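# Fetch loaded cart into yellow bay, close sliding door

## Task

Go to the adjacent room, get the utility cart and move it into the yellow-taped bay so that each of its four wheels sits fully inside the tape line and none rests on the tape itself; the cart's load has to remain aboard with no part overhanging the cart's edges. Afterwards close the sliding door completely. Slamming the door, whether opening or closing it, is a failure, and so is the robot falling over or finishing tilted. Anything that stays in place only because the robot is holding it at the end does not count.

## Robot and tools

ROBOT. A Hello Robot Stretch 3 with one arm. It has a two-wheel differential base (0.33 m long, 0.34 m wide) that can only drive straight or spin in place, never sideways. Spins pivot about the point midway between the drive wheels, 0.05 m behind the front edge. A lift carries the arm up the mast, and the arm telescopes out to the robot's right. A wrist with yaw, pitch and roll holds a two-finger gripper. To move the gripper forward or back, drive the base. With the arm pulled in and the wrist folded, the wrist pokes up to 0.06 m past the right side and a spin sweeps a 0.28 m radius. An unfolded, level wrist reaches beyond that circle.

SPEED. Full base speed (0.30 m/s, 1.9 rad/s) is available only while stowed: lift_m under 0.30, arm_m under 0.03 and wrist_yaw_rad over 2.54. In any other posture the base is capped at 0.10 m/s and 0.63 rad/s.

FRAMES. Base frame: origin on the floor between the drive wheels, x forward, y left, z up. hand_pose is reported in this frame, at the point where closed fingertips meet. The odometry frame is the base frame as it stood when the scene began. Heading runs -3.142 to 3.142, positive to the left. Odometry counts wheel turns, so wheel slip shows up as travel.

execute_actions takes {"actions": [...]}, a list run in order. An empty list only reports state and images. Each action looks like {"robot": ..., "steps": n, "until": ...}. steps is 1 to 450 control steps at 30 per second (default 1), and {"steps": n} alone just waits. robot may hold:
- "base": exactly one of {"translate_m": d}, a relative straight drive in metres from where the base is when that command begins (forward positive, |d| at most 1), or {"rotate_rad": d}, a relative spin in radians (left/counter-clockwise positive, |d| at most 3.2).
- "joints": absolute targets by name. Joints left unnamed keep their current goals. Ranges: lift_m 0 to 1.1 (arm height); arm_m 0 to 0.52 (extension); wrist_yaw_rad -1.345 to 4.42 (0 is along the arm, positive swings toward the front, 3.0 is folded over the base); wrist_pitch_rad -1.57 to 0.451 (negative tips fingertips down); wrist_roll_rad -2.911 to 2.911; gripper_m -0.089 to 0.179 (wider when larger; the real fingertip gap is smaller, by 0.007 m nearly closed and 0.025 m fully open, and is zero below 0.007); head_pan_rad -3.953 to 1.73 (positive left, -1.57 looks along the arm); head_tilt_rad -1.53 to 0.419 (negative looks down).
- "contact_limits": {"arm_m": e}, the motor effort in percent (1 to 100) at which the arm motion halts. Smaller is gentler, but too small halts at once. It stays in force until the next arm_m command.
- A list of up to 8 such commands, plus {"pause_s": s} entries (s at most 15), run one after another. A later command starts only after the previous one ends "done" (base or gripper "off_target" also allows it). Other endings drop the rest.
- {"stop": true} brakes everything and clears the queue.
Base and joint motions start together and keep running across later actions and while you think. A new command takes over immediately and discards the rest of an older queue. A call with any invalid value is rejected whole.

until: {"robot": {field: [op, value]}} with ops = != < <= > >=, or a status word / ["!=","moving"]. Fields include x, y, heading, translate_m, rotate_rad, base_status, each joint's reading, _goal and _status, refusals, queue, queue_left. {"robot": {"status": "ended"}} fires once nothing is moving and no queue runs; {"any": {"status": "ended"}} fires when the first motion ends. Do not wait for an exact "=" on a reading.

zoom_image: {"camera": one of head_camera, nav_camera, wrist_camera, "region": [x0, y0, x1, y1]} in pixels from the top-left of that camera's latest image, no bigger than 504 by 504.

finished_scene: {"scene": number of the current scene}. It is final and reports whether the task succeeded, plus the next task if one follows.

RESULTS. Each call returns one image per camera and state lines. base_status shows progress as (translate_m done of goal). Status words: moving, done, off_target (came to rest short and may still be pushing), contact_stop (the arm or lift hit something and went slack), time_out, stopped, not_commanded, torque_fault (a wrist servo shut off for 10 s; the joint goes limp and refuses goals). measured_speeds come from the encoders. motor_effort is in percent, positive toward higher values, with the peak since the last result in brackets; it is noisy and biased. on_its_own appears when the robot has changed a goal itself, when a joint is slack or off, when an idle motor shows unusual effort, or when base_tilt departs by 3 degrees or more (7.5 while driving) from its starting value. "refused:" and "dropped:" lines count actions and commands from 0. lidar_m gives 12 distances, 30-degree sectors counter-clockwise from straight ahead (4th left, 7th behind, 10th right), in a plane 0.17 m above the floor; "-" means nothing seen. wrist_depth_mm and head_depth_mm are 7x7 median-depth grids (head one sideways).

GRIPPING. Close to a value below the object's width to grasp; open at least 0.02 above the touch value to let go. Neither the reading nor "done" proves a grasp.

SAFETY. Fold or unfold the wrist only with lift_m between 0.32 and 0.95, wrist_pitch_rad -0.4 and roll near 0; once folded, the lift may go down to 0.25. With yaw below -0.4 keep pitch at -0.5 or lower. Pushing something rigid with the gripper above roughly 0.45 m can tip the robot, as can a second push after a contact_stop, or driving while holding or pushing something immovable. If it snags, reverse the last move in small steps, pull the gripper free, and lower lift_m to about 0.2 if still tilted. Move the sliding door gently; never slam it. Don't drop the cart's load or let it overhang. Before finishing, wait until every motion has ended and let go of the cart and door, since anything the robot must hold does not count.

Each tool is called after "Call:" as a command line: name --argument value for each argument, lists and objects as JSON in quotes; but a table of rows of numbers goes row by row, as --pt "numbers of a row", without its own name.

## Session

Call:
execute_actions --actions '[]'

Scene clock: 0.00 s.
robot.base_odometry: x=+0.000 y=+0.000 heading=+0.000 (m, m, rad; robot's odometry frame)
robot.turned_by_wheels: +0.000 (rad since the last result)
robot.turned_by_imu: +0.000 (rad since the last result)
robot.base_tilt: forward=-0.1 right=-1.7 (deg)
robot.lidar_m: 1.37 2.29 1.47 1.30 1.31 1.51 1.46 1.45 0.82 0.70 0.70 0.81
robot.head_depth_mm: 1215 1193 1173 1166 1145 1133 1117 / 1480 1446 1434 1416 1398 1369 1344 / 1791 1860 1826 1785 1761 1708 1697 / 1988 2305 2320 2387 2371 2341 2127 / 2020 2267 2253 2312 2302 2309 2226 / 2026 2207 2202 2225 2214 2242 2177 / 2028 2128 2133 2133 2204 2176 2140
robot.base_status: not_commanded
robot.joint_positions: lift_m=+0.594 arm_m=-0.002 wrist_yaw_rad=+2.885 wrist_pitch_rad=-0.372 wrist_roll_rad=-0.006 gripper_m=+0.037 head_pan_rad=+0.014 head_tilt_rad=-0.016
robot.joint_goals: lift_m=+0.594 arm_m=-0.002 wrist_yaw_rad=+2.885 wrist_pitch_rad=-0.372 wrist_roll_rad=-0.006 gripper_m=+0.037 head_pan_rad=+0.014 head_tilt_rad=-0.016
robot.joint_status: lift_m=not_commanded arm_m=not_commanded wrist_yaw_rad=not_commanded wrist_pitch_rad=not_commanded wrist_roll_rad=not_commanded gripper_m=not_commanded head_pan_rad=not_commanded head_tilt_rad=not_commanded
robot.measured_speeds: translate_m=+0.000 rotate_rad=+0.000 lift_m=+0.000 arm_m=+0.000 wrist_yaw_rad=+0.000 wrist_pitch_rad=+0.000 wrist_roll_rad=+0.000 head_pan_rad=+0.000 head_tilt_rad=+0.000
robot: refusals=0 queue=idle queue_left=0
robot.motor_effort: left_wheel=+0 right_wheel=+0 lift_m=+26 arm_m=-1 wrist_yaw_rad=+0 wrist_pitch_rad=+4 wrist_roll_rad=+0 gripper_m=+0 head_pan_rad=+0 head_tilt_rad=+2 (%)
robot.hand_pose: x=+0.0371 y=+0.0793 z=+0.6167 quat_wxyz=(+0.219, +0.704, +0.042, +0.675) (m; robot's base frame)
robot.wrist_depth_mm: - - - - - - - / - - - - - - - / - - - - - - - / - - - - - - - / - - - - - - - / 898 977 - 977 994 - - / 797 - 807 828 836 888 886
pictures: head_camera (sideways: a quarter turn clockwise sets it upright), nav_camera (sideways: a quarter turn counterclockwise sets it upright), wrist_camera
Images, in order (width x height): head_camera 896x504, nav_camera 672x504, wrist_camera 644x364.

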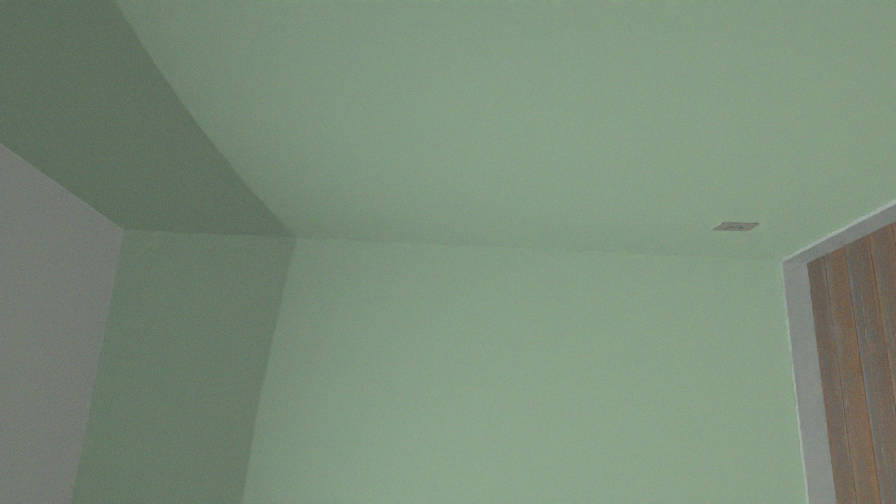

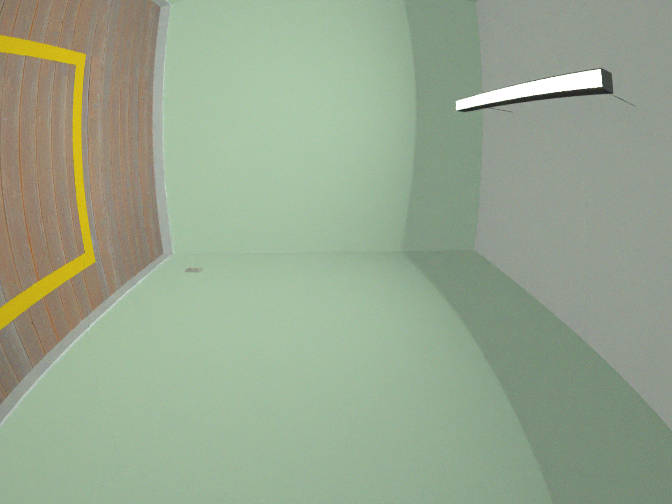

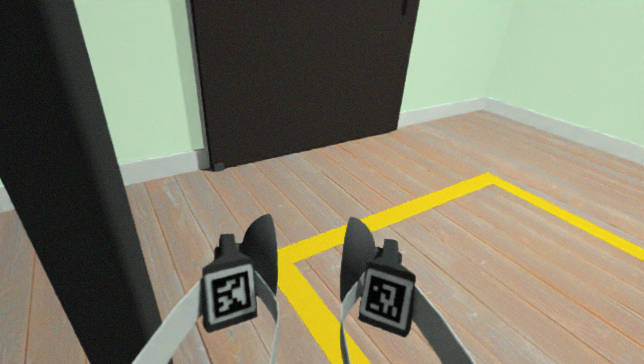

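Call:
execute_actions --actions '[{"robot":{"joints":{"head_pan_rad":-1.57,"head_tilt_rad":-0.6}},"steps":100,"until":{"robot":{"status":"ended"}}}]'

Call:
execute_actions --actions '[{"robot":{"joints":{"head_pan_rad":-3.1,"head_tilt_rad":-0.6}},"steps":100,"until":{"robot":{"status":"ended"}}}]'

Call:
execute_actions --actions '[{"robot":{"joints":{"head_pan_rad":1.57,"head_tilt_rad":-0.6}},"steps":150,"until":{"robot":{"status":"ended"}}}]'

Scene clock: 1.60 s.
robot.base_odometry: x=+0.000 y=+0.000 heading=+0.000 (m, m, rad; robot's odometry frame)
robot.turned_by_wheels: +0.000 (rad since the last result)
robot.turned_by_imu: +0.000 (rad since the last result)
robot.base_tilt: forward=-0.1 right=-1.7 (deg)
robot.lidar_m: 1.37 2.29 1.47 1.30 1.31 1.50 1.46 1.45 0.82 0.70 0.70 0.81
robot.head_depth_mm: 647 722 814 941 1103 1334 1260 / 629 701 790 906 1053 1269 1257 / 614 679 762 865 1006 1208 1264 / 598 662 740 840 968 1146 1245 / 582 643 716 809 928 1094 1216 / 568 625 692 783 895 1043 1193 / 555 610 673 756 859 992 1165
robot.base_status: not_commanded
robot.joint_positions: lift_m=+0.594 arm_m=-0.002 wrist_yaw_rad=+2.885 wrist_pitch_rad=-0.372 wrist_roll_rad=-0.006 gripper_m=+0.037 head_pan_rad=-1.563 head_tilt_rad=-0.592
robot.joint_goals: lift_m=+0.594 arm_m=-0.002 wrist_yaw_rad=+2.885 wrist_pitch_rad=-0.372 wrist_roll_rad=-0.006 gripper_m=+0.037 head_pan_rad=-1.570 head_tilt_rad=-0.600
robot.joint_status: lift_m=not_commanded arm_m=not_commanded wrist_yaw_rad=not_commanded wrist_pitch_rad=not_commanded wrist_roll_rad=not_commanded gripper_m=not_commanded head_pan_rad=done head_tilt_rad=done
robot.measured_speeds: translate_m=+0.000 rotate_rad=+0.000 lift_m=+0.000 arm_m=+0.000 wrist_yaw_rad=+0.000 wrist_pitch_rad=+0.000 wrist_roll_rad=+0.000 head_pan_rad=+0.000 head_tilt_rad=+0.000
robot: refusals=0 queue=done queue_left=0
robot.motor_effort: left_wheel=+0(1) right_wheel=+0(0) lift_m=+26(26) arm_m=-1(1) wrist_yaw_rad=+0(0) wrist_pitch_rad=+4(4) wrist_roll_rad=+0(0) gripper_m=+0(0) head_pan_rad=-4(47) head_tilt_rad=-3(35) (%)
robot.hand_pose: x=+0.0371 y=+0.0793 z=+0.6167 quat_wxyz=(+0.219, +0.704, +0.042, +0.675) (m; robot's base frame)
robot.wrist_depth_mm: - - - - - - - / - - - - - - - / - - - - - - - / - - - - - - - / - - - - - - - / 881 961 - 956 - - - / 804 - 787 842 815 856 856
pictures: head_camera (sideways: a quarter turn clockwise sets it upright), nav_camera (sideways: a quarter turn counterclockwise sets it upright), wrist_camera
Images, in order (width x height): head_camera 896x504, nav_camera 672x504, wrist_camera 644x364.

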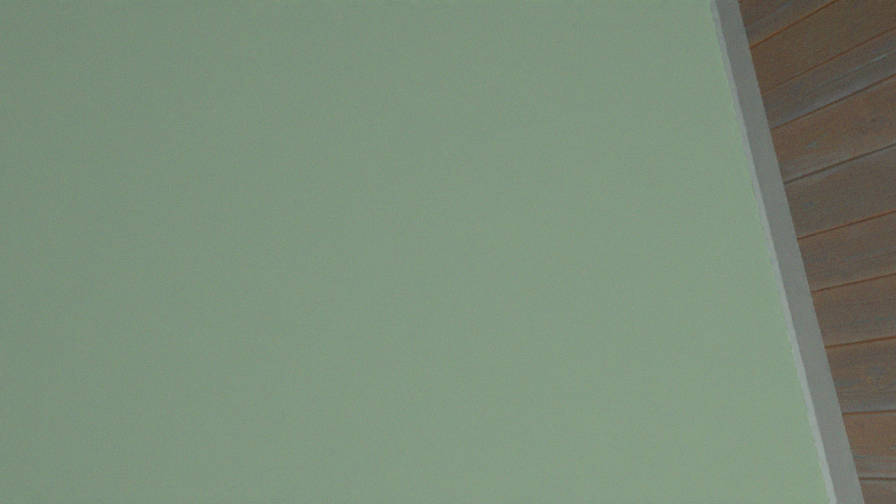

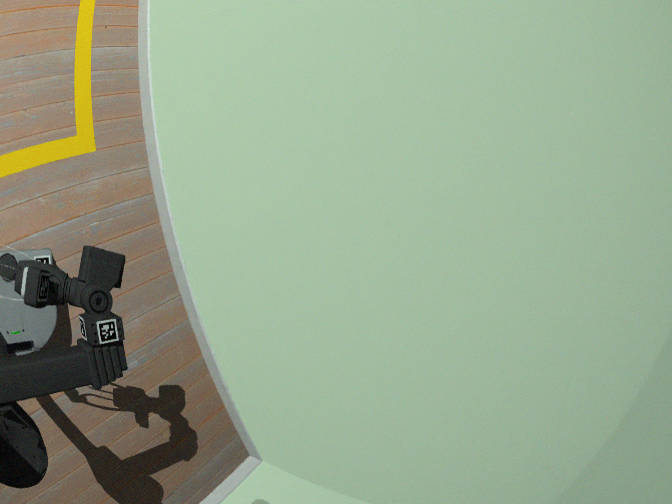

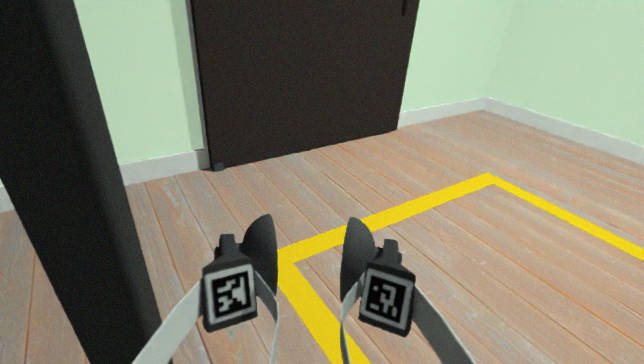

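Scene clock: 2.97 s.
robot.base_odometry: x=+0.000 y=+0.000 heading=+0.000 (m, m, rad; robot's odometry frame)
robot.turned_by_wheels: +0.000 (rad since the last result)
robot.turned_by_imu: +0.000 (rad since the last result)
robot.base_tilt: forward=-0.1 right=-1.7 (deg)
robot.lidar_m: 1.37 2.29 1.47 1.30 1.31 1.51 1.46 1.46 0.82 0.70 0.70 0.81
robot.head_depth_mm: 1364 1520 1698 1968 1812 1508 1268 / 1330 1481 1673 1898 1820 1481 1250 / 1303 1436 1610 1829 1795 1493 1288 / 1284 1404 1569 1788 1818 1480 1233 / 1255 1378 1533 1731 1797 1461 1244 / 1226 1343 1494 1680 1784 1461 1245 / 1197 1316 1468 1651 1742 1444 1233
robot.base_status: not_commanded
robot.joint_positions: lift_m=+0.594 arm_m=-0.002 wrist_yaw_rad=+2.885 wrist_pitch_rad=-0.372 wrist_roll_rad=-0.006 gripper_m=+0.037 head_pan_rad=-3.093 head_tilt_rad=-0.593
robot.joint_goals: lift_m=+0.594 arm_m=-0.002 wrist_yaw_rad=+2.885 wrist_pitch_rad=-0.372 wrist_roll_rad=-0.006 gripper_m=+0.037 head_pan_rad=-3.100 head_tilt_rad=-0.600
robot.joint_status: lift_m=not_commanded arm_m=not_commanded wrist_yaw_rad=not_commanded wrist_pitch_rad=not_commanded wrist_roll_rad=not_commanded gripper_m=not_commanded head_pan_rad=done head_tilt_rad=done
robot.measured_speeds: translate_m=+0.000 rotate_rad=+0.000 lift_m=+0.000 arm_m=+0.000 wrist_yaw_rad=+0.000 wrist_pitch_rad=+0.000 wrist_roll_rad=+0.000 head_pan_rad=+0.000 head_tilt_rad=+0.000
robot: refusals=0 queue=done queue_left=0
robot.motor_effort: left_wheel=-1(1) right_wheel=+0(0) lift_m=+26(26) arm_m=-1(1) wrist_yaw_rad=+0(1) wrist_pitch_rad=+4(4) wrist_roll_rad=+0(0) gripper_m=+0(0) head_pan_rad=-3(47) head_tilt_rad=-4(5) (%)
robot.hand_pose: x=+0.0371 y=+0.0793 z=+0.6167 quat_wxyz=(+0.219, +0.704, +0.042, +0.675) (m; robot's base frame)
robot.wrist_depth_mm: - - - - - - - / - - - - - - - / - - - - - - - / - - - - - - - / - - - - - - - / 916 966 - - - - - / 790 - 804 818 826 873 877
pictures: head_camera (sideways: a quarter turn clockwise sets it upright), nav_camera (sideways: a quarter turn counterclockwise sets it upright), wrist_camera
Images, in order (width x height): head_camera 896x504, nav_camera 672x504, wrist_camera 644x364.

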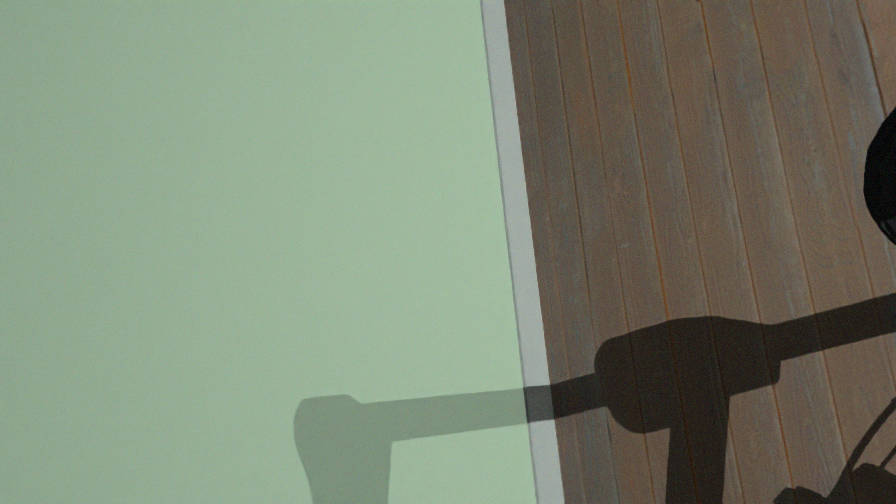

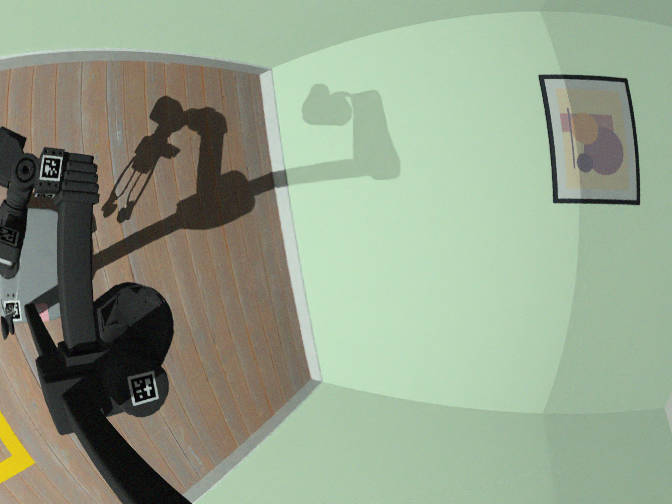

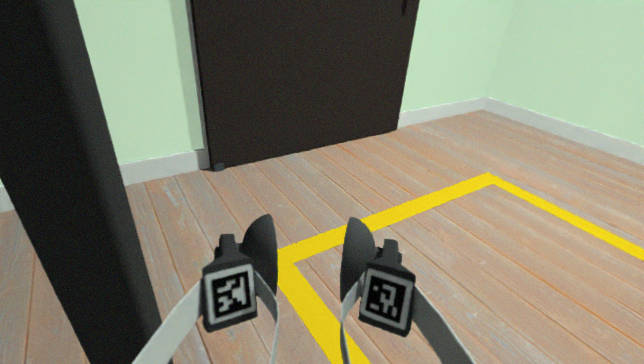

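Scene clock: 5.80 s.
robot.base_odometry: x=+0.000 y=+0.000 heading=+0.000 (m, m, rad; robot's odometry frame)
robot.turned_by_wheels: +0.000 (rad since the last result)
robot.turned_by_imu: +0.000 (rad since the last result)
robot.base_tilt: forward=+0.0 right=-1.7 (deg)
robot.lidar_m: 1.37 2.29 1.47 1.30 1.31 1.51 1.46 1.46 0.82 0.70 0.70 0.81
robot.head_depth_mm: 1210 1341 1526 1749 1840 1503 1266 / 1165 1299 1469 1684 1831 1496 1259 / 1135 1255 1413 1594 1781 1493 1252 / 1105 1224 1364 1548 1715 1471 1239 / 1128 1243 1386 1575 1721 1471 1248 / 1101 1204 1334 1506 1672 1458 1243 / 1069 1181 1311 1460 1626 1465 1259
robot.base_status: not_commanded
robot.joint_positions: lift_m=+0.594 arm_m=-0.002 wrist_yaw_rad=+2.885 wrist_pitch_rad=-0.372 wrist_roll_rad=-0.006 gripper_m=+0.037 head_pan_rad=+1.563 head_tilt_rad=-0.593
robot.joint_goals: lift_m=+0.594 arm_m=-0.002 wrist_yaw_rad=+2.885 wrist_pitch_rad=-0.372 wrist_roll_rad=-0.006 gripper_m=+0.037 head_pan_rad=+1.570 head_tilt_rad=-0.600
robot.joint_status: lift_m=not_commanded arm_m=not_commanded wrist_yaw_rad=not_commanded wrist_pitch_rad=not_commanded wrist_roll_rad=not_commanded gripper_m=not_commanded head_pan_rad=done head_tilt_rad=done
robot.measured_speeds: translate_m=+0.000 rotate_rad=+0.000 lift_m=+0.000 arm_m=+0.000 wrist_yaw_rad=+0.000 wrist_pitch_rad=+0.000 wrist_roll_rad=+0.000 head_pan_rad=+0.000 head_tilt_rad=+0.000
robot: refusals=0 queue=done queue_left=0
robot.motor_effort: left_wheel=-1(1) right_wheel=+0(0) lift_m=+26(26) arm_m=-1(1) wrist_yaw_rad=+0(0) wrist_pitch_rad=+4(4) wrist_roll_rad=+0(0) gripper_m=+0(0) head_pan_rad=+4(46) head_tilt_rad=-4(3) (%)
robot.hand_pose: x=+0.0371 y=+0.0793 z=+0.6167 quat_wxyz=(+0.219, +0.704, +0.042, +0.675) (m; robot's base frame)
robot.wrist_depth_mm: - - - - - - - / - - - - - - - / - - - - - - - / - - - - - - - / - - - - - - - / 898 971 - 979 997 - - / 791 - 797 834 824 837 865
pictures: head_camera (sideways: a quarter turn clockwise sets it upright), nav_camera (sideways: a quarter turn counterclockwise sets it upright), wrist_camera
Images, in order (width x height): head_camera 896x504, nav_camera 672x504, wrist_camera 644x364.

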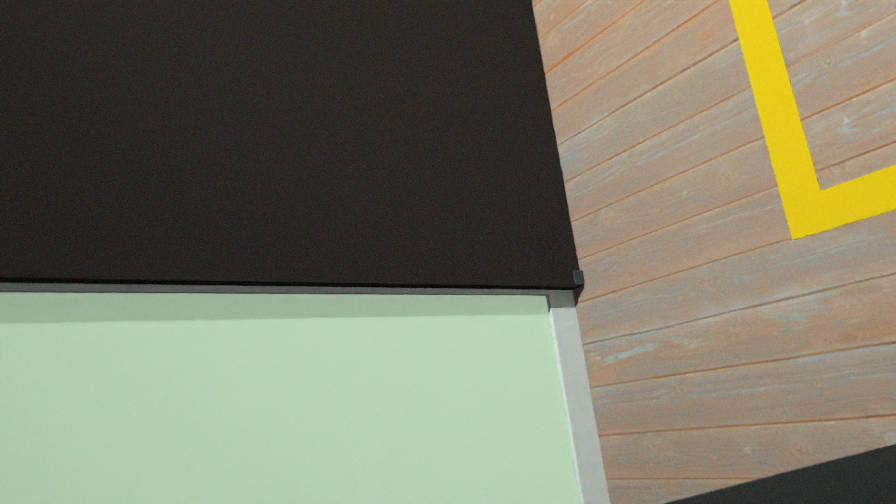

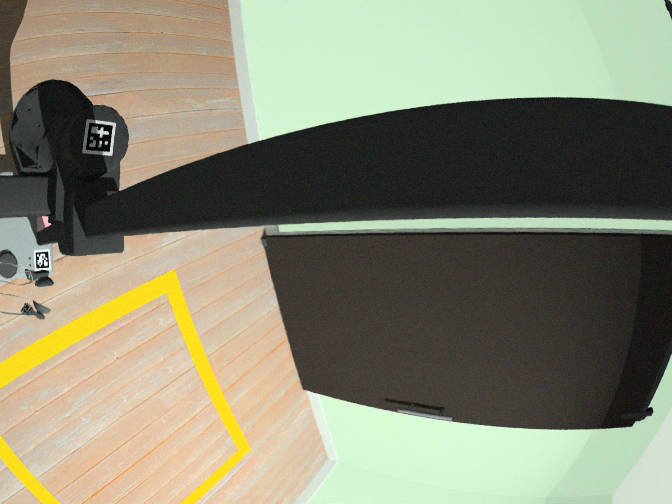

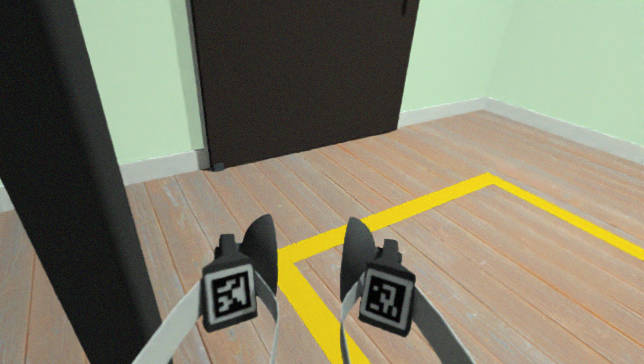

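Call:
execute_actions --actions '[{"robot":{"base":{"rotate_rad":0.26},"joints":{"head_pan_rad":0.75,"head_tilt_rad":-0.55}},"steps":150,"until":{"robot":{"status":"ended"}}}]'

Call:
execute_actions --actions '[{"robot":{"joints":{"head_pan_rad":0.9,"head_tilt_rad":-0.1}},"steps":150,"until":{"robot":{"status":"ended"}}}]'

Scene clock: 7.43 s.
robot.base_odometry: x=+0.000 y=+0.000 heading=+0.260 (m, m, rad; robot's odometry frame)
robot.turned_by_wheels: +0.260 (rad since the last result)
robot.turned_by_imu: +0.260 (rad since the last result)
robot.base_tilt: forward=-0.1 right=-1.7 (deg)
robot.lidar_m: 2.28 1.82 1.31 1.30 1.36 1.52 1.46 1.02 0.73 0.70 0.72 0.98
robot.head_depth_mm: 2108 2291 2420 2483 1906 1549 1289 / 2082 2347 2566 2492 1898 1536 1287 / 1858 2071 2356 2452 1885 1525 1276 / 1596 1790 2008 2235 1868 1517 1274 / 1442 1582 1754 1930 1864 1510 1268 / 1320 1422 1557 1743 1802 1502 1260 / 1216 1296 1419 1554 1696 1502 1259
robot.base_status: done (rotate_rad +0.2599 of +0.2600)
robot.joint_positions: lift_m=+0.594 arm_m=-0.002 wrist_yaw_rad=+2.885 wrist_pitch_rad=-0.372 wrist_roll_rad=-0.006 gripper_m=+0.037 head_pan_rad=+0.757 head_tilt_rad=-0.557
robot.joint_goals: lift_m=+0.594 arm_m=-0.002 wrist_yaw_rad=+2.885 wrist_pitch_rad=-0.372 wrist_roll_rad=-0.006 gripper_m=+0.037 head_pan_rad=+0.750 head_tilt_rad=-0.550
robot.joint_status: lift_m=not_commanded arm_m=not_commanded wrist_yaw_rad=not_commanded wrist_pitch_rad=not_commanded wrist_roll_rad=not_commanded gripper_m=not_commanded head_pan_rad=done head_tilt_rad=done
robot.measured_speeds: translate_m=+0.000 rotate_rad=+0.000 lift_m=+0.000 arm_m=+0.000 wrist_yaw_rad=+0.000 wrist_pitch_rad=+0.000 wrist_roll_rad=+0.000 head_pan_rad=+0.000 head_tilt_rad=+0.000
robot: refusals=0 queue=done queue_left=0
robot.motor_effort: left_wheel=-3(8) right_wheel=+2(5) lift_m=+26(26) arm_m=-1(1) wrist_yaw_rad=+0(0) wrist_pitch_rad=+4(4) wrist_roll_rad=+0(0) gripper_m=+0(0) head_pan_rad=-4(47) head_tilt_rad=+3(12) (%)
robot.hand_pose: x=+0.0371 y=+0.0793 z=+0.6167 quat_wxyz=(+0.219, +0.704, +0.042, +0.675) (m; robot's base frame)
robot.wrist_depth_mm: - - - - - - - / - - - - - - - / - - - - - - - / - - - - - - - / - - - - - - - / 927 995 - - - - - / 781 - 804 828 818 843 852
pictures: head_camera (sideways: a quarter turn clockwise sets it upright), nav_camera (sideways: a quarter turn counterclockwise sets it upright), wrist_camera
Images, in order (width x height): head_camera 896x504, nav_camera 672x504, wrist_camera 644x364.

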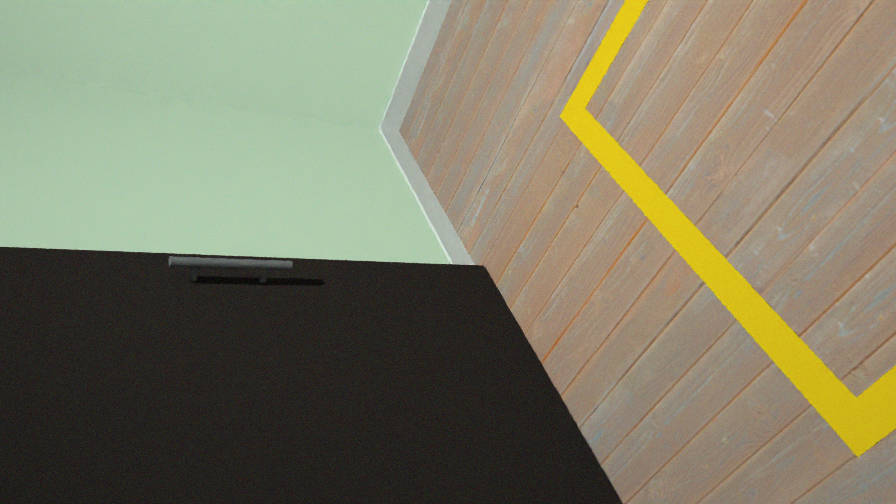

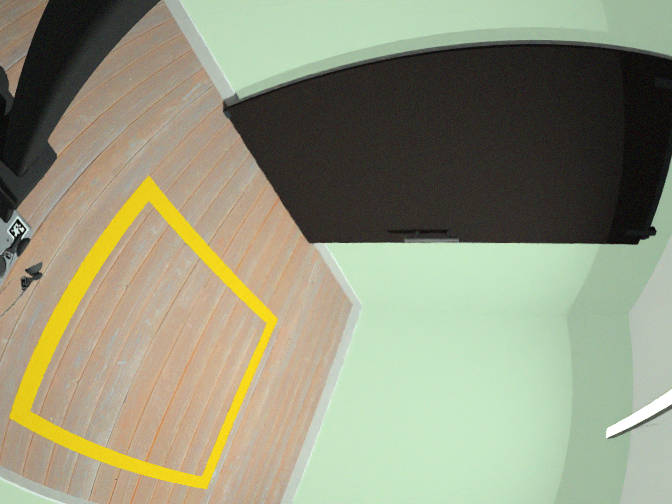

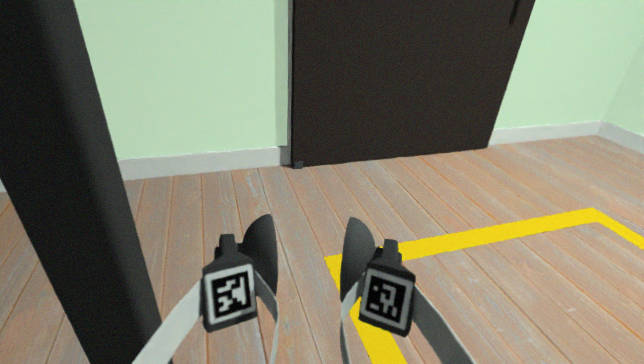

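Scene clock: 8.27 s.
robot.base_odometry: x=+0.000 y=+0.000 heading=+0.260 (m, m, rad; robot's odometry frame)
robot.turned_by_wheels: +0.000 (rad since the last result)
robot.turned_by_imu: +0.000 (rad since the last result)
robot.base_tilt: forward=-0.1 right=-1.7 (deg)
robot.lidar_m: 2.29 1.81 1.31 1.30 1.35 1.52 1.46 1.02 0.73 0.70 0.72 0.98
robot.head_depth_mm: 2097 2210 2331 2375 2450 2493 1960 / 1937 1982 2036 2149 2221 2302 1948 / 1667 1720 1773 1836 1960 2054 1937 / 1517 1554 1594 1655 1715 1766 1782 / 1396 1426 1460 1508 1555 1592 1639 / 1292 1321 1341 1384 1421 1469 1502 / 1211 1228 1250 1276 1313 1357 1393
robot.base_status: done (rotate_rad +0.2599 of +0.2600)
robot.joint_positions: lift_m=+0.594 arm_m=-0.002 wrist_yaw_rad=+2.885 wrist_pitch_rad=-0.372 wrist_roll_rad=-0.006 gripper_m=+0.037 head_pan_rad=+0.893 head_tilt_rad=-0.113
robot.joint_goals: lift_m=+0.594 arm_m=-0.002 wrist_yaw_rad=+2.885 wrist_pitch_rad=-0.372 wrist_roll_rad=-0.006 gripper_m=+0.037 head_pan_rad=+0.900 head_tilt_rad=-0.100
robot.joint_status: lift_m=not_commanded arm_m=not_commanded wrist_yaw_rad=not_commanded wrist_pitch_rad=not_commanded wrist_roll_rad=not_commanded gripper_m=not_commanded head_pan_rad=done head_tilt_rad=done
robot.measured_speeds: translate_m=+0.000 rotate_rad=+0.000 lift_m=+0.000 arm_m=+0.000 wrist_yaw_rad=+0.000 wrist_pitch_rad=+0.000 wrist_roll_rad=+0.000 head_pan_rad=+0.000 head_tilt_rad=+0.000
robot: refusals=0 queue=done queue_left=0
robot.motor_effort: left_wheel=-3(3) right_wheel=+2(2) lift_m=+26(26) arm_m=-1(1) wrist_yaw_rad=+0(0) wrist_pitch_rad=+4(4) wrist_roll_rad=+0(0) gripper_m=-1(0) head_pan_rad=+4(21) head_tilt_rad=+7(33) (%)
robot.hand_pose: x=+0.0371 y=+0.0793 z=+0.6167 quat_wxyz=(+0.219, +0.704, +0.042, +0.675) (m; robot's base frame)
robot.wrist_depth_mm: - - - - - - - / - - - - - - - / - - - - - - - / - - - - - - - / - - - - - - - / 925 990 - 942 - 986 - / 811 - 815 841 822 855 880
pictures: head_camera (sideways: a quarter turn clockwise sets it upright), nav_camera (sideways: a quarter turn counterclockwise sets it upright), wrist_camera
Images, in order (width x height): head_camera 896x504, nav_camera 672x504, wrist_camera 644x364.

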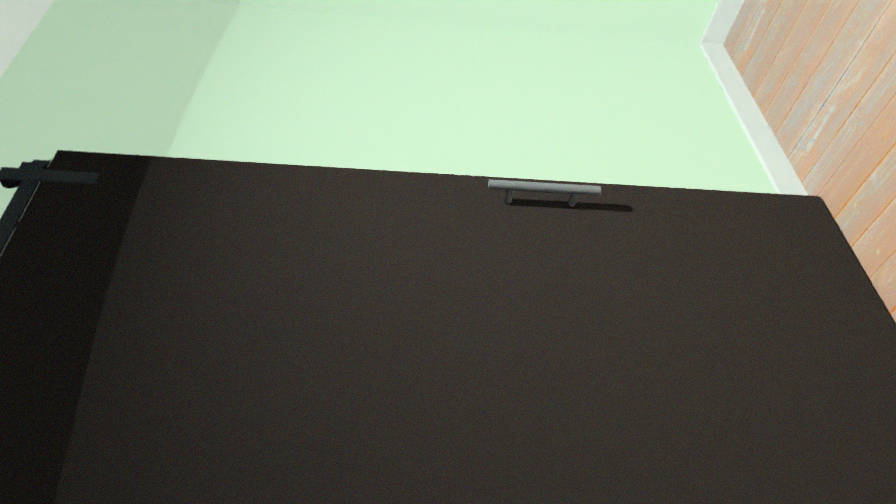

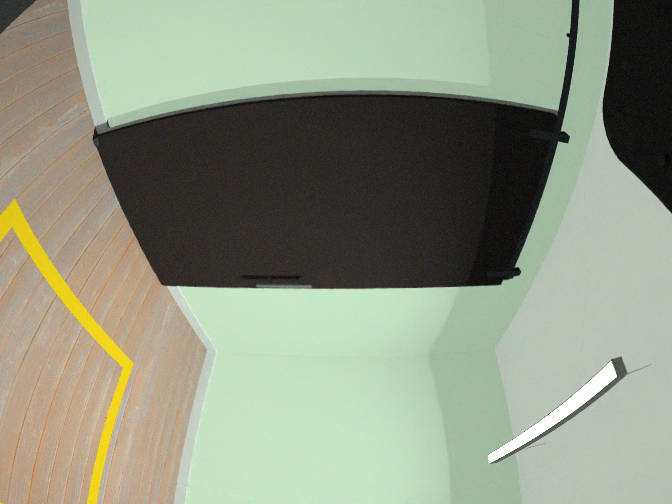

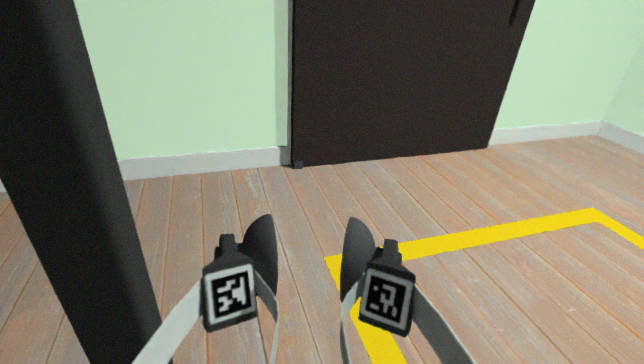

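Call:
execute_actions --actions '[{"robot":[{"base":{"rotate_rad":0.464},"joints":{"lift_m":0.27}},{"base":{"translate_m":1.0}},{"base":{"translate_m":0.34}},{"base":{"rotate_rad":2.678}},{"joints":{"lift_m":0.75,"head_pan_rad":-1.57,"head_tilt_rad":-0.5}},{"joints":{"wrist_yaw_rad":0,"gripper_m":0.12}},{"joints":{"wrist_pitch_rad":0}}],"steps":450,"until":{"robot":{"status":"ended"}}},{"steps":450,"until":{"robot":{"status":"ended"}}}]'

Scene clock: 31.77 s.
robot.base_odometry: x=+1.004 y=+0.887 heading=-2.882 (m, m, rad; robot's odometry frame)
robot.turned_by_wheels: +3.142 (rad since the last result)
robot.turned_by_imu: +3.139 (rad since the last result)
robot.base_tilt: forward=+0.0 right=-1.6 (deg)
robot.lidar_m: 2.66 1.85 1.34 1.28 1.32 1.13 1.08 1.07 0.77 0.68 0.70 0.95
robot.head_depth_mm: 570 649 723 797 892 1001 1159 / 555 603 661 742 863 1004 1154 / 555 603 658 707 786 914 1064 / 554 600 658 726 810 919 1040 / 553 600 658 726 811 905 1059 / 551 601 657 726 810 918 1054 / 553 600 657 725 810 919 1054
robot.base_status: done (rotate_rad +2.6779 of +2.6780)
robot.joint_positions: lift_m=+0.750 arm_m=-0.002 wrist_yaw_rad=+0.003 wrist_pitch_rad=-0.023 wrist_roll_rad=-0.006 gripper_m=+0.120 head_pan_rad=-1.563 head_tilt_rad=-0.494
robot.joint_goals: lift_m=+0.750 arm_m=-0.002 wrist_yaw_rad=+0.000 wrist_pitch_rad=+0.000 wrist_roll_rad=-0.006 gripper_m=+0.120 head_pan_rad=-1.570 head_tilt_rad=-0.500
robot.joint_status: lift_m=done arm_m=not_commanded wrist_yaw_rad=done wrist_pitch_rad=done wrist_roll_rad=not_commanded gripper_m=done head_pan_rad=done head_tilt_rad=done
robot.measured_speeds: translate_m=+0.000 rotate_rad=+0.000 lift_m=+0.000 arm_m=+0.000 wrist_yaw_rad=+0.000 wrist_pitch_rad=+0.000 wrist_roll_rad=+0.000 head_pan_rad=+0.000 head_tilt_rad=+0.000
robot: refusals=0 queue=done queue_left=0
robot.motor_effort: left_wheel=-3(10) right_wheel=+1(8) lift_m=+30(31) arm_m=-1(1) wrist_yaw_rad=-4(4) wrist_pitch_rad=+7(7) wrist_roll_rad=+0(0) gripper_m=+0(82) head_pan_rad=-4(45) head_tilt_rad=-3(29) (%)
robot.hand_pose: x=-0.0206 y=-0.3987 z=+0.8585 quat_wxyz=(+0.709, +0.010, -0.705, -0.007) (m; robot's base frame)
robot.wrist_depth_mm: 394 395 406 419 428 486 498 / 404 410 421 428 434 499 514 / 416 420 422 437 454 507 531 / 427 437 444 454 466 533 542 / 437 443 455 464 469 551 558 / 448 - 468 468 492 563 580 / 463 473 487 502 567 585 601
pictures: head_camera (sideways: a quarter turn clockwise sets it upright), nav_camera (sideways: a quarter turn counterclockwise sets it upright), wrist_camera
Images, in order (width x height): head_camera 896x504, nav_camera 672x504, wrist_camera 644x364.

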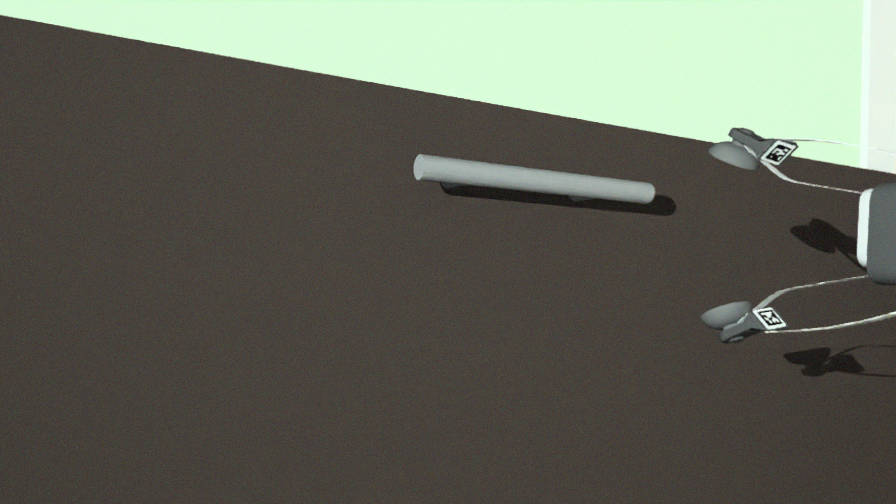

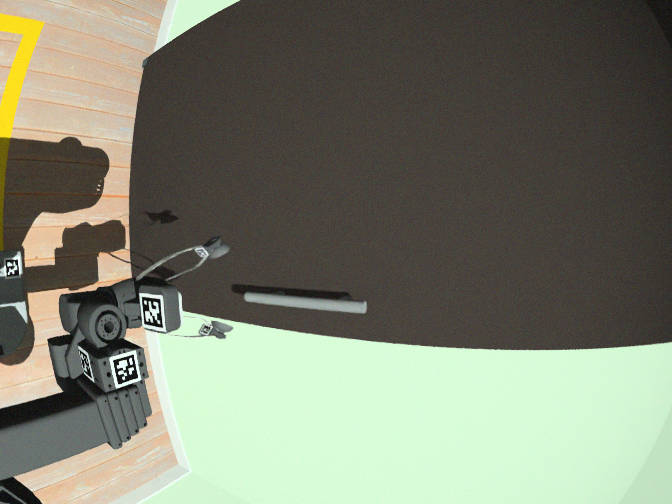

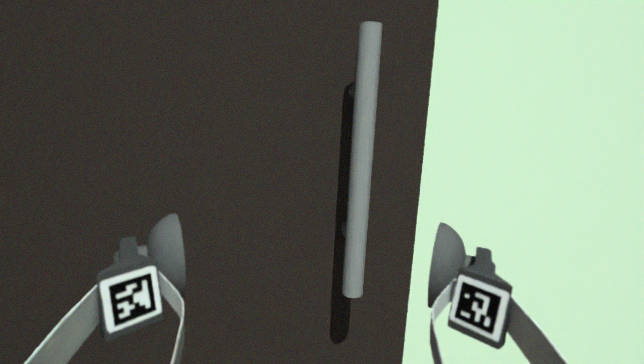

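Call:
execute_actions --actions '[{"robot":{"joints":{"arm_m":0.17,"lift_m":0.77},"contact_limits":{"arm_m":20}},"steps":150,"until":{"robot":{"status":"ended"}}}]'

Scene clock: 34.43 s.
robot.base_odometry: x=+1.004 y=+0.887 heading=-2.882 (m, m, rad; robot's odometry frame)
robot.turned_by_wheels: +0.000 (rad since the last result)
robot.turned_by_imu: +0.000 (rad since the last result)
robot.base_tilt: forward=+0.0 right=-1.7 (deg)
robot.lidar_m: 2.66 1.85 1.33 1.28 1.32 1.13 1.09 1.07 0.77 0.68 0.70 0.95
robot.head_depth_mm: 568 649 719 794 892 997 - / 556 605 663 740 864 956 - / 554 602 658 705 787 - - / 555 601 657 728 797 - 1104 / 553 601 658 727 808 919 1059 / 553 601 657 725 813 919 1058 / 552 600 658 726 810 911 1059
robot.base_status: done (rotate_rad +2.6779 of +2.6780)
robot.joint_positions: lift_m=+0.770 arm_m=+0.170 wrist_yaw_rad=+0.002 wrist_pitch_rad=-0.022 wrist_roll_rad=-0.006 gripper_m=+0.120 head_pan_rad=-1.563 head_tilt_rad=-0.494
robot.joint_goals: lift_m=+0.770 arm_m=+0.170 wrist_yaw_rad=+0.000 wrist_pitch_rad=+0.000 wrist_roll_rad=-0.006 gripper_m=+0.120 head_pan_rad=-1.570 head_tilt_rad=-0.500
robot.joint_status: lift_m=done arm_m=done wrist_yaw_rad=done wrist_pitch_rad=done wrist_roll_rad=not_commanded gripper_m=done head_pan_rad=done head_tilt_rad=done
robot.measured_speeds: translate_m=+0.000 rotate_rad=+0.000 lift_m=+0.000 arm_m=+0.000 wrist_yaw_rad=+0.000 wrist_pitch_rad=+0.000 wrist_roll_rad=+0.000 head_pan_rad=+0.000 head_tilt_rad=+0.000
robot: refusals=0 queue=done queue_left=0
robot.motor_effort: left_wheel=-4(3) right_wheel=+2(2) lift_m=+30(32) arm_m=+3(4) wrist_yaw_rad=-2(3) wrist_pitch_rad=+6(7) wrist_roll_rad=+0(0) gripper_m=+0(0) head_pan_rad=-4(5) head_tilt_rad=-3(4) (%)
robot.contact_limits: arm_m 20 (drawing in: default 33, maximum 53; extending or still: default 43, maximum 72)
robot.hand_pose: x=-0.0209 y=-0.5704 z=+0.8789 quat_wxyz=(+0.709, +0.009, -0.705, -0.007) (m; robot's base frame)
robot.wrist_depth_mm: 237 243 246 251 199 263 327 / 244 247 250 258 240 271 331 / 251 255 261 267 267 334 347 / 256 261 265 273 217 344 356 / 266 270 273 282 217 356 362 / 273 - 282 290 221 371 372 / 279 286 292 301 302 377 387
pictures: head_camera (sideways: a quarter turn clockwise sets it upright), nav_camera (sideways: a quarter turn counterclockwise sets it upright), wrist_camera
Images, in order (width x height): head_camera 896x504, nav_camera 672x504, wrist_camera 644x364.

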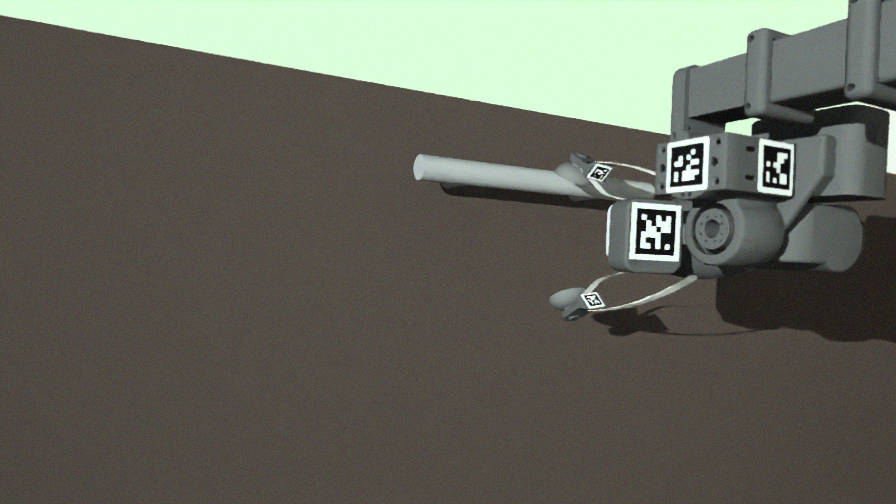

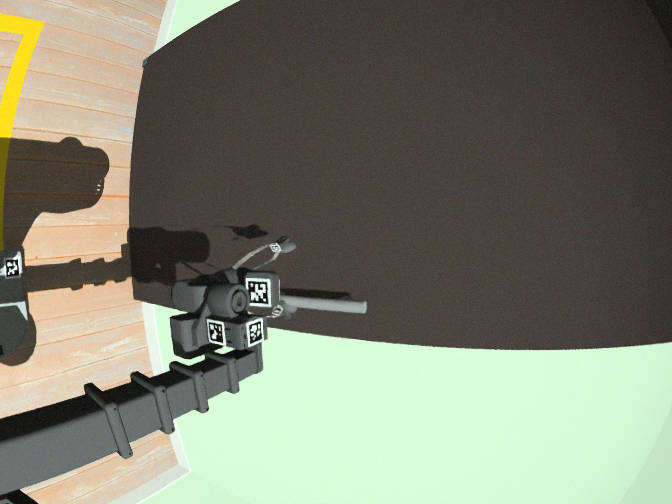

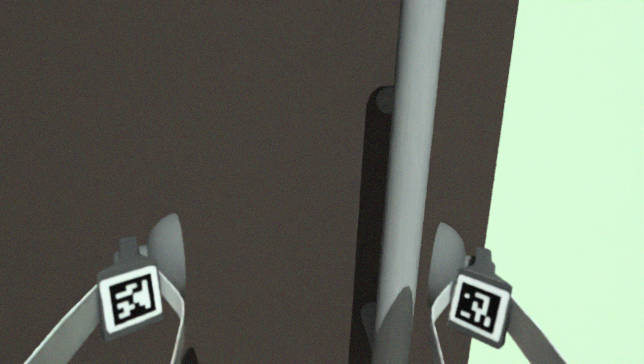

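Call:
execute_actions --actions '[{"robot":[{"joints":{"arm_m":0.1}},{"base":{"translate_m":-0.05}},{"joints":{"arm_m":0.2},"contact_limits":{"arm_m":20}}],"steps":250,"until":{"robot":{"status":"ended"}}}]'

Scene clock: 39.40 s.
robot.base_odometry: x=+1.052 y=+0.900 heading=-2.881 (m, m, rad; robot's odometry frame)
robot.turned_by_wheels: +0.000 (rad since the last result)
robot.turned_by_imu: +0.000 (rad since the last result)
robot.base_tilt: forward=-0.1 right=-1.7 (deg)
robot.lidar_m: 2.66 1.85 1.33 1.28 1.32 1.08 1.04 1.06 0.77 0.68 0.70 0.95
robot.head_depth_mm: 606 657 723 800 893 986 - / 561 627 711 795 888 - - / 556 603 661 728 824 - 1182 / 555 603 659 718 783 - 1091 / 555 602 658 730 813 917 1064 / 554 600 657 728 811 922 1057 / 552 600 657 726 814 918 1055
robot.base_status: done (translate_m -0.0500 of -0.0500)
robot.joint_positions: lift_m=+0.770 arm_m=+0.200 wrist_yaw_rad=+0.002 wrist_pitch_rad=-0.022 wrist_roll_rad=-0.006 gripper_m=+0.120 head_pan_rad=-1.563 head_tilt_rad=-0.494
robot.joint_goals: lift_m=+0.770 arm_m=+0.200 wrist_yaw_rad=+0.000 wrist_pitch_rad=+0.000 wrist_roll_rad=-0.006 gripper_m=+0.120 head_pan_rad=-1.570 head_tilt_rad=-0.500
robot.joint_status: lift_m=done arm_m=done wrist_yaw_rad=done wrist_pitch_rad=done wrist_roll_rad=not_commanded gripper_m=done head_pan_rad=done head_tilt_rad=done
robot.measured_speeds: translate_m=+0.000 rotate_rad=+0.000 lift_m=+0.000 arm_m=+0.000 wrist_yaw_rad=+0.000 wrist_pitch_rad=+0.000 wrist_roll_rad=+0.000 head_pan_rad=+0.000 head_tilt_rad=+0.000
robot: refusals=0 queue=done queue_left=0
robot.motor_effort: left_wheel=-2(8) right_wheel=+1(2) lift_m=+30(30) arm_m=+3(5) wrist_yaw_rad=-2(2) wrist_pitch_rad=+6(6) wrist_roll_rad=+0(0) gripper_m=+0(0) head_pan_rad=-4(4) head_tilt_rad=-4(3) (%)
robot.contact_limits: arm_m 20 (drawing in: default 33, maximum 53; extending or still: default 43, maximum 72)
robot.hand_pose: x=-0.0209 y=-0.6004 z=+0.8789 quat_wxyz=(+0.709, +0.009, -0.705, -0.007) (m; robot's base frame)
robot.wrist_depth_mm: 209 214 219 162 226 288 295 / 216 221 223 171 234 296 301 / 222 227 233 230 240 303 309 / 231 232 237 180 248 312 323 / 236 239 245 182 254 325 332 / 244 - 252 190 262 333 342 / 249 254 260 261 271 342 352
pictures: head_camera (sideways: a quarter turn clockwise sets it upright), nav_camera (sideways: a quarter turn counterclockwise sets it upright), wrist_camera
Images, in order (width x height): head_camera 896x504, nav_camera 672x504, wrist_camera 644x364.

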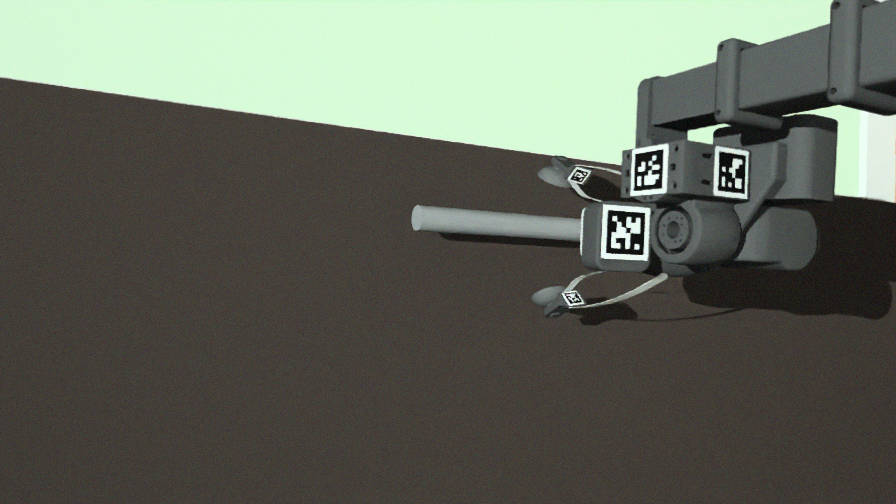

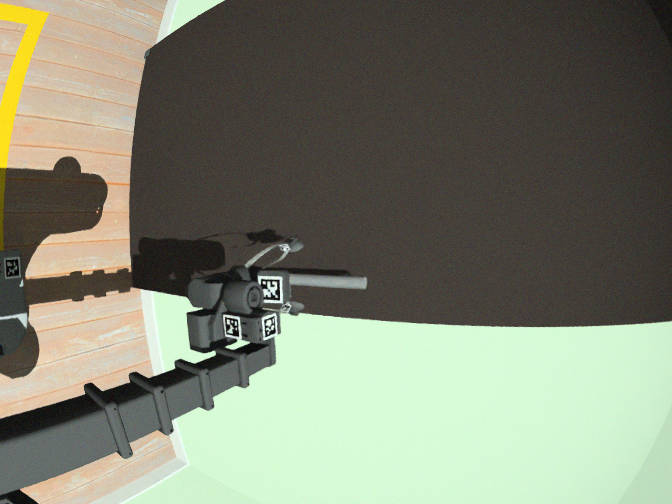

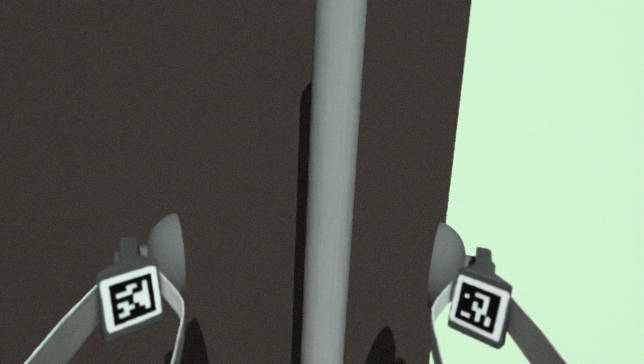

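Call:
execute_actions --actions '[{"robot":[{"joints":{"arm_m":0.21}},{"joints":{"gripper_m":0.0}},{"base":{"translate_m":0.3}}],"steps":250,"until":{"robot":{"status":"ended"}}}]'

Scene clock: 46.40 s.
robot.base_odometry: x=+0.762 y=+0.823 heading=-2.882 (m, m, rad; robot's odometry frame)
robot.turned_by_wheels: +0.000 (rad since the last result)
robot.turned_by_imu: -0.029 (rad since the last result)
robot.base_tilt: forward=-0.1 right=-1.7 (deg)
robot.lidar_m: 2.38 1.92 1.36 1.29 1.32 1.40 1.33 1.08 0.82 0.67 0.69 0.91
robot.head_depth_mm: 2881 3232 3488 2804 1007 1010 - / 551 597 657 757 1976 - 1299 / 549 597 650 702 772 - 1121 / 545 595 650 719 789 897 1068 / 544 592 649 719 801 905 1038 / 543 588 644 710 796 899 1033 / 539 586 642 709 792 891 1025
robot.base_status: done (translate_m +0.3000 of +0.3000)
robot.joint_positions: lift_m=+0.770 arm_m=+0.210 wrist_yaw_rad=-0.178 wrist_pitch_rad=-0.023 wrist_roll_rad=-0.006 gripper_m=+0.000 head_pan_rad=-1.563 head_tilt_rad=-0.494
robot.joint_goals: lift_m=+0.770 arm_m=+0.210 wrist_yaw_rad=-0.161 wrist_pitch_rad=+0.000 wrist_roll_rad=-0.006 gripper_m=+0.000 head_pan_rad=-1.570 head_tilt_rad=-0.500
robot.joint_status: lift_m=done arm_m=done wrist_yaw_rad=done wrist_pitch_rad=done wrist_roll_rad=not_commanded gripper_m=done head_pan_rad=done head_tilt_rad=done
robot.measured_speeds: translate_m=+0.000 rotate_rad=+0.000 lift_m=+0.000 arm_m=+0.000 wrist_yaw_rad=+0.000 wrist_pitch_rad=+0.000 wrist_roll_rad=+0.000 head_pan_rad=+0.000 head_tilt_rad=+0.000
robot: refusals=0 queue=done queue_left=0
robot.on_its_own: wrist_yaw_rad is held at -0.161, not at your +0.000, by its stall guard, which is not easing now; wrist_yaw_rad is at rest, and its effort (+17) is outside its rest range (-12 to +12)
robot.motor_effort: left_wheel=-4(22) right_wheel=+5(30) lift_m=+30(30) arm_m=+5(4) wrist_yaw_rad=+17(77) wrist_pitch_rad=+7(7) wrist_roll_rad=+0(0) gripper_m=-10(84) head_pan_rad=-4(4) head_tilt_rad=-3(4) (%)
robot.hand_pose: x=-0.0667 y=-0.6062 z=+0.8786 quat_wxyz=(+0.706, -0.054, -0.703, -0.071) (m; robot's base frame)
robot.wrist_depth_mm: 178 188 201 152 235 410 341 / 182 191 205 159 240 408 347 / 186 198 211 163 248 405 360 / 190 202 218 166 255 409 392 / 194 207 222 166 - 416 410 / 201 214 226 169 - 415 425 / 207 220 240 182 512 413 445
pictures: head_camera (sideways: a quarter turn clockwise sets it upright), nav_camera (sideways: a quarter turn counterclockwise sets it upright), wrist_camera
Images, in order (width x height): head_camera 896x504, nav_camera 672x504, wrist_camera 644x364.

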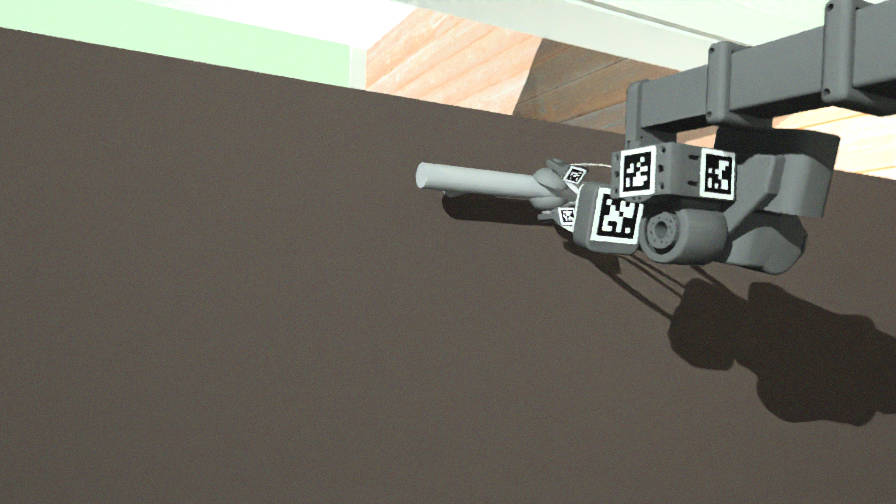

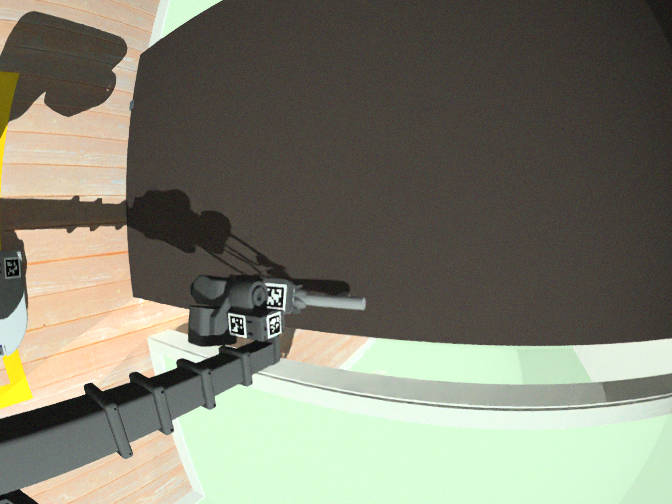

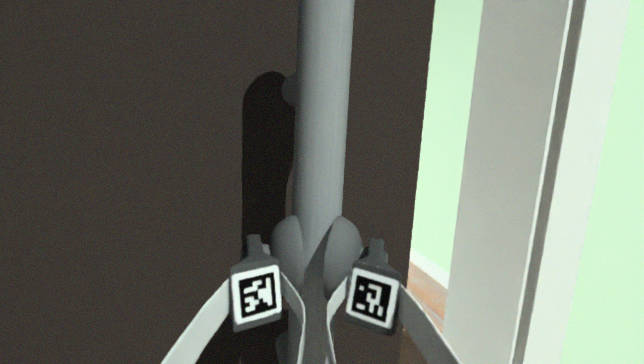

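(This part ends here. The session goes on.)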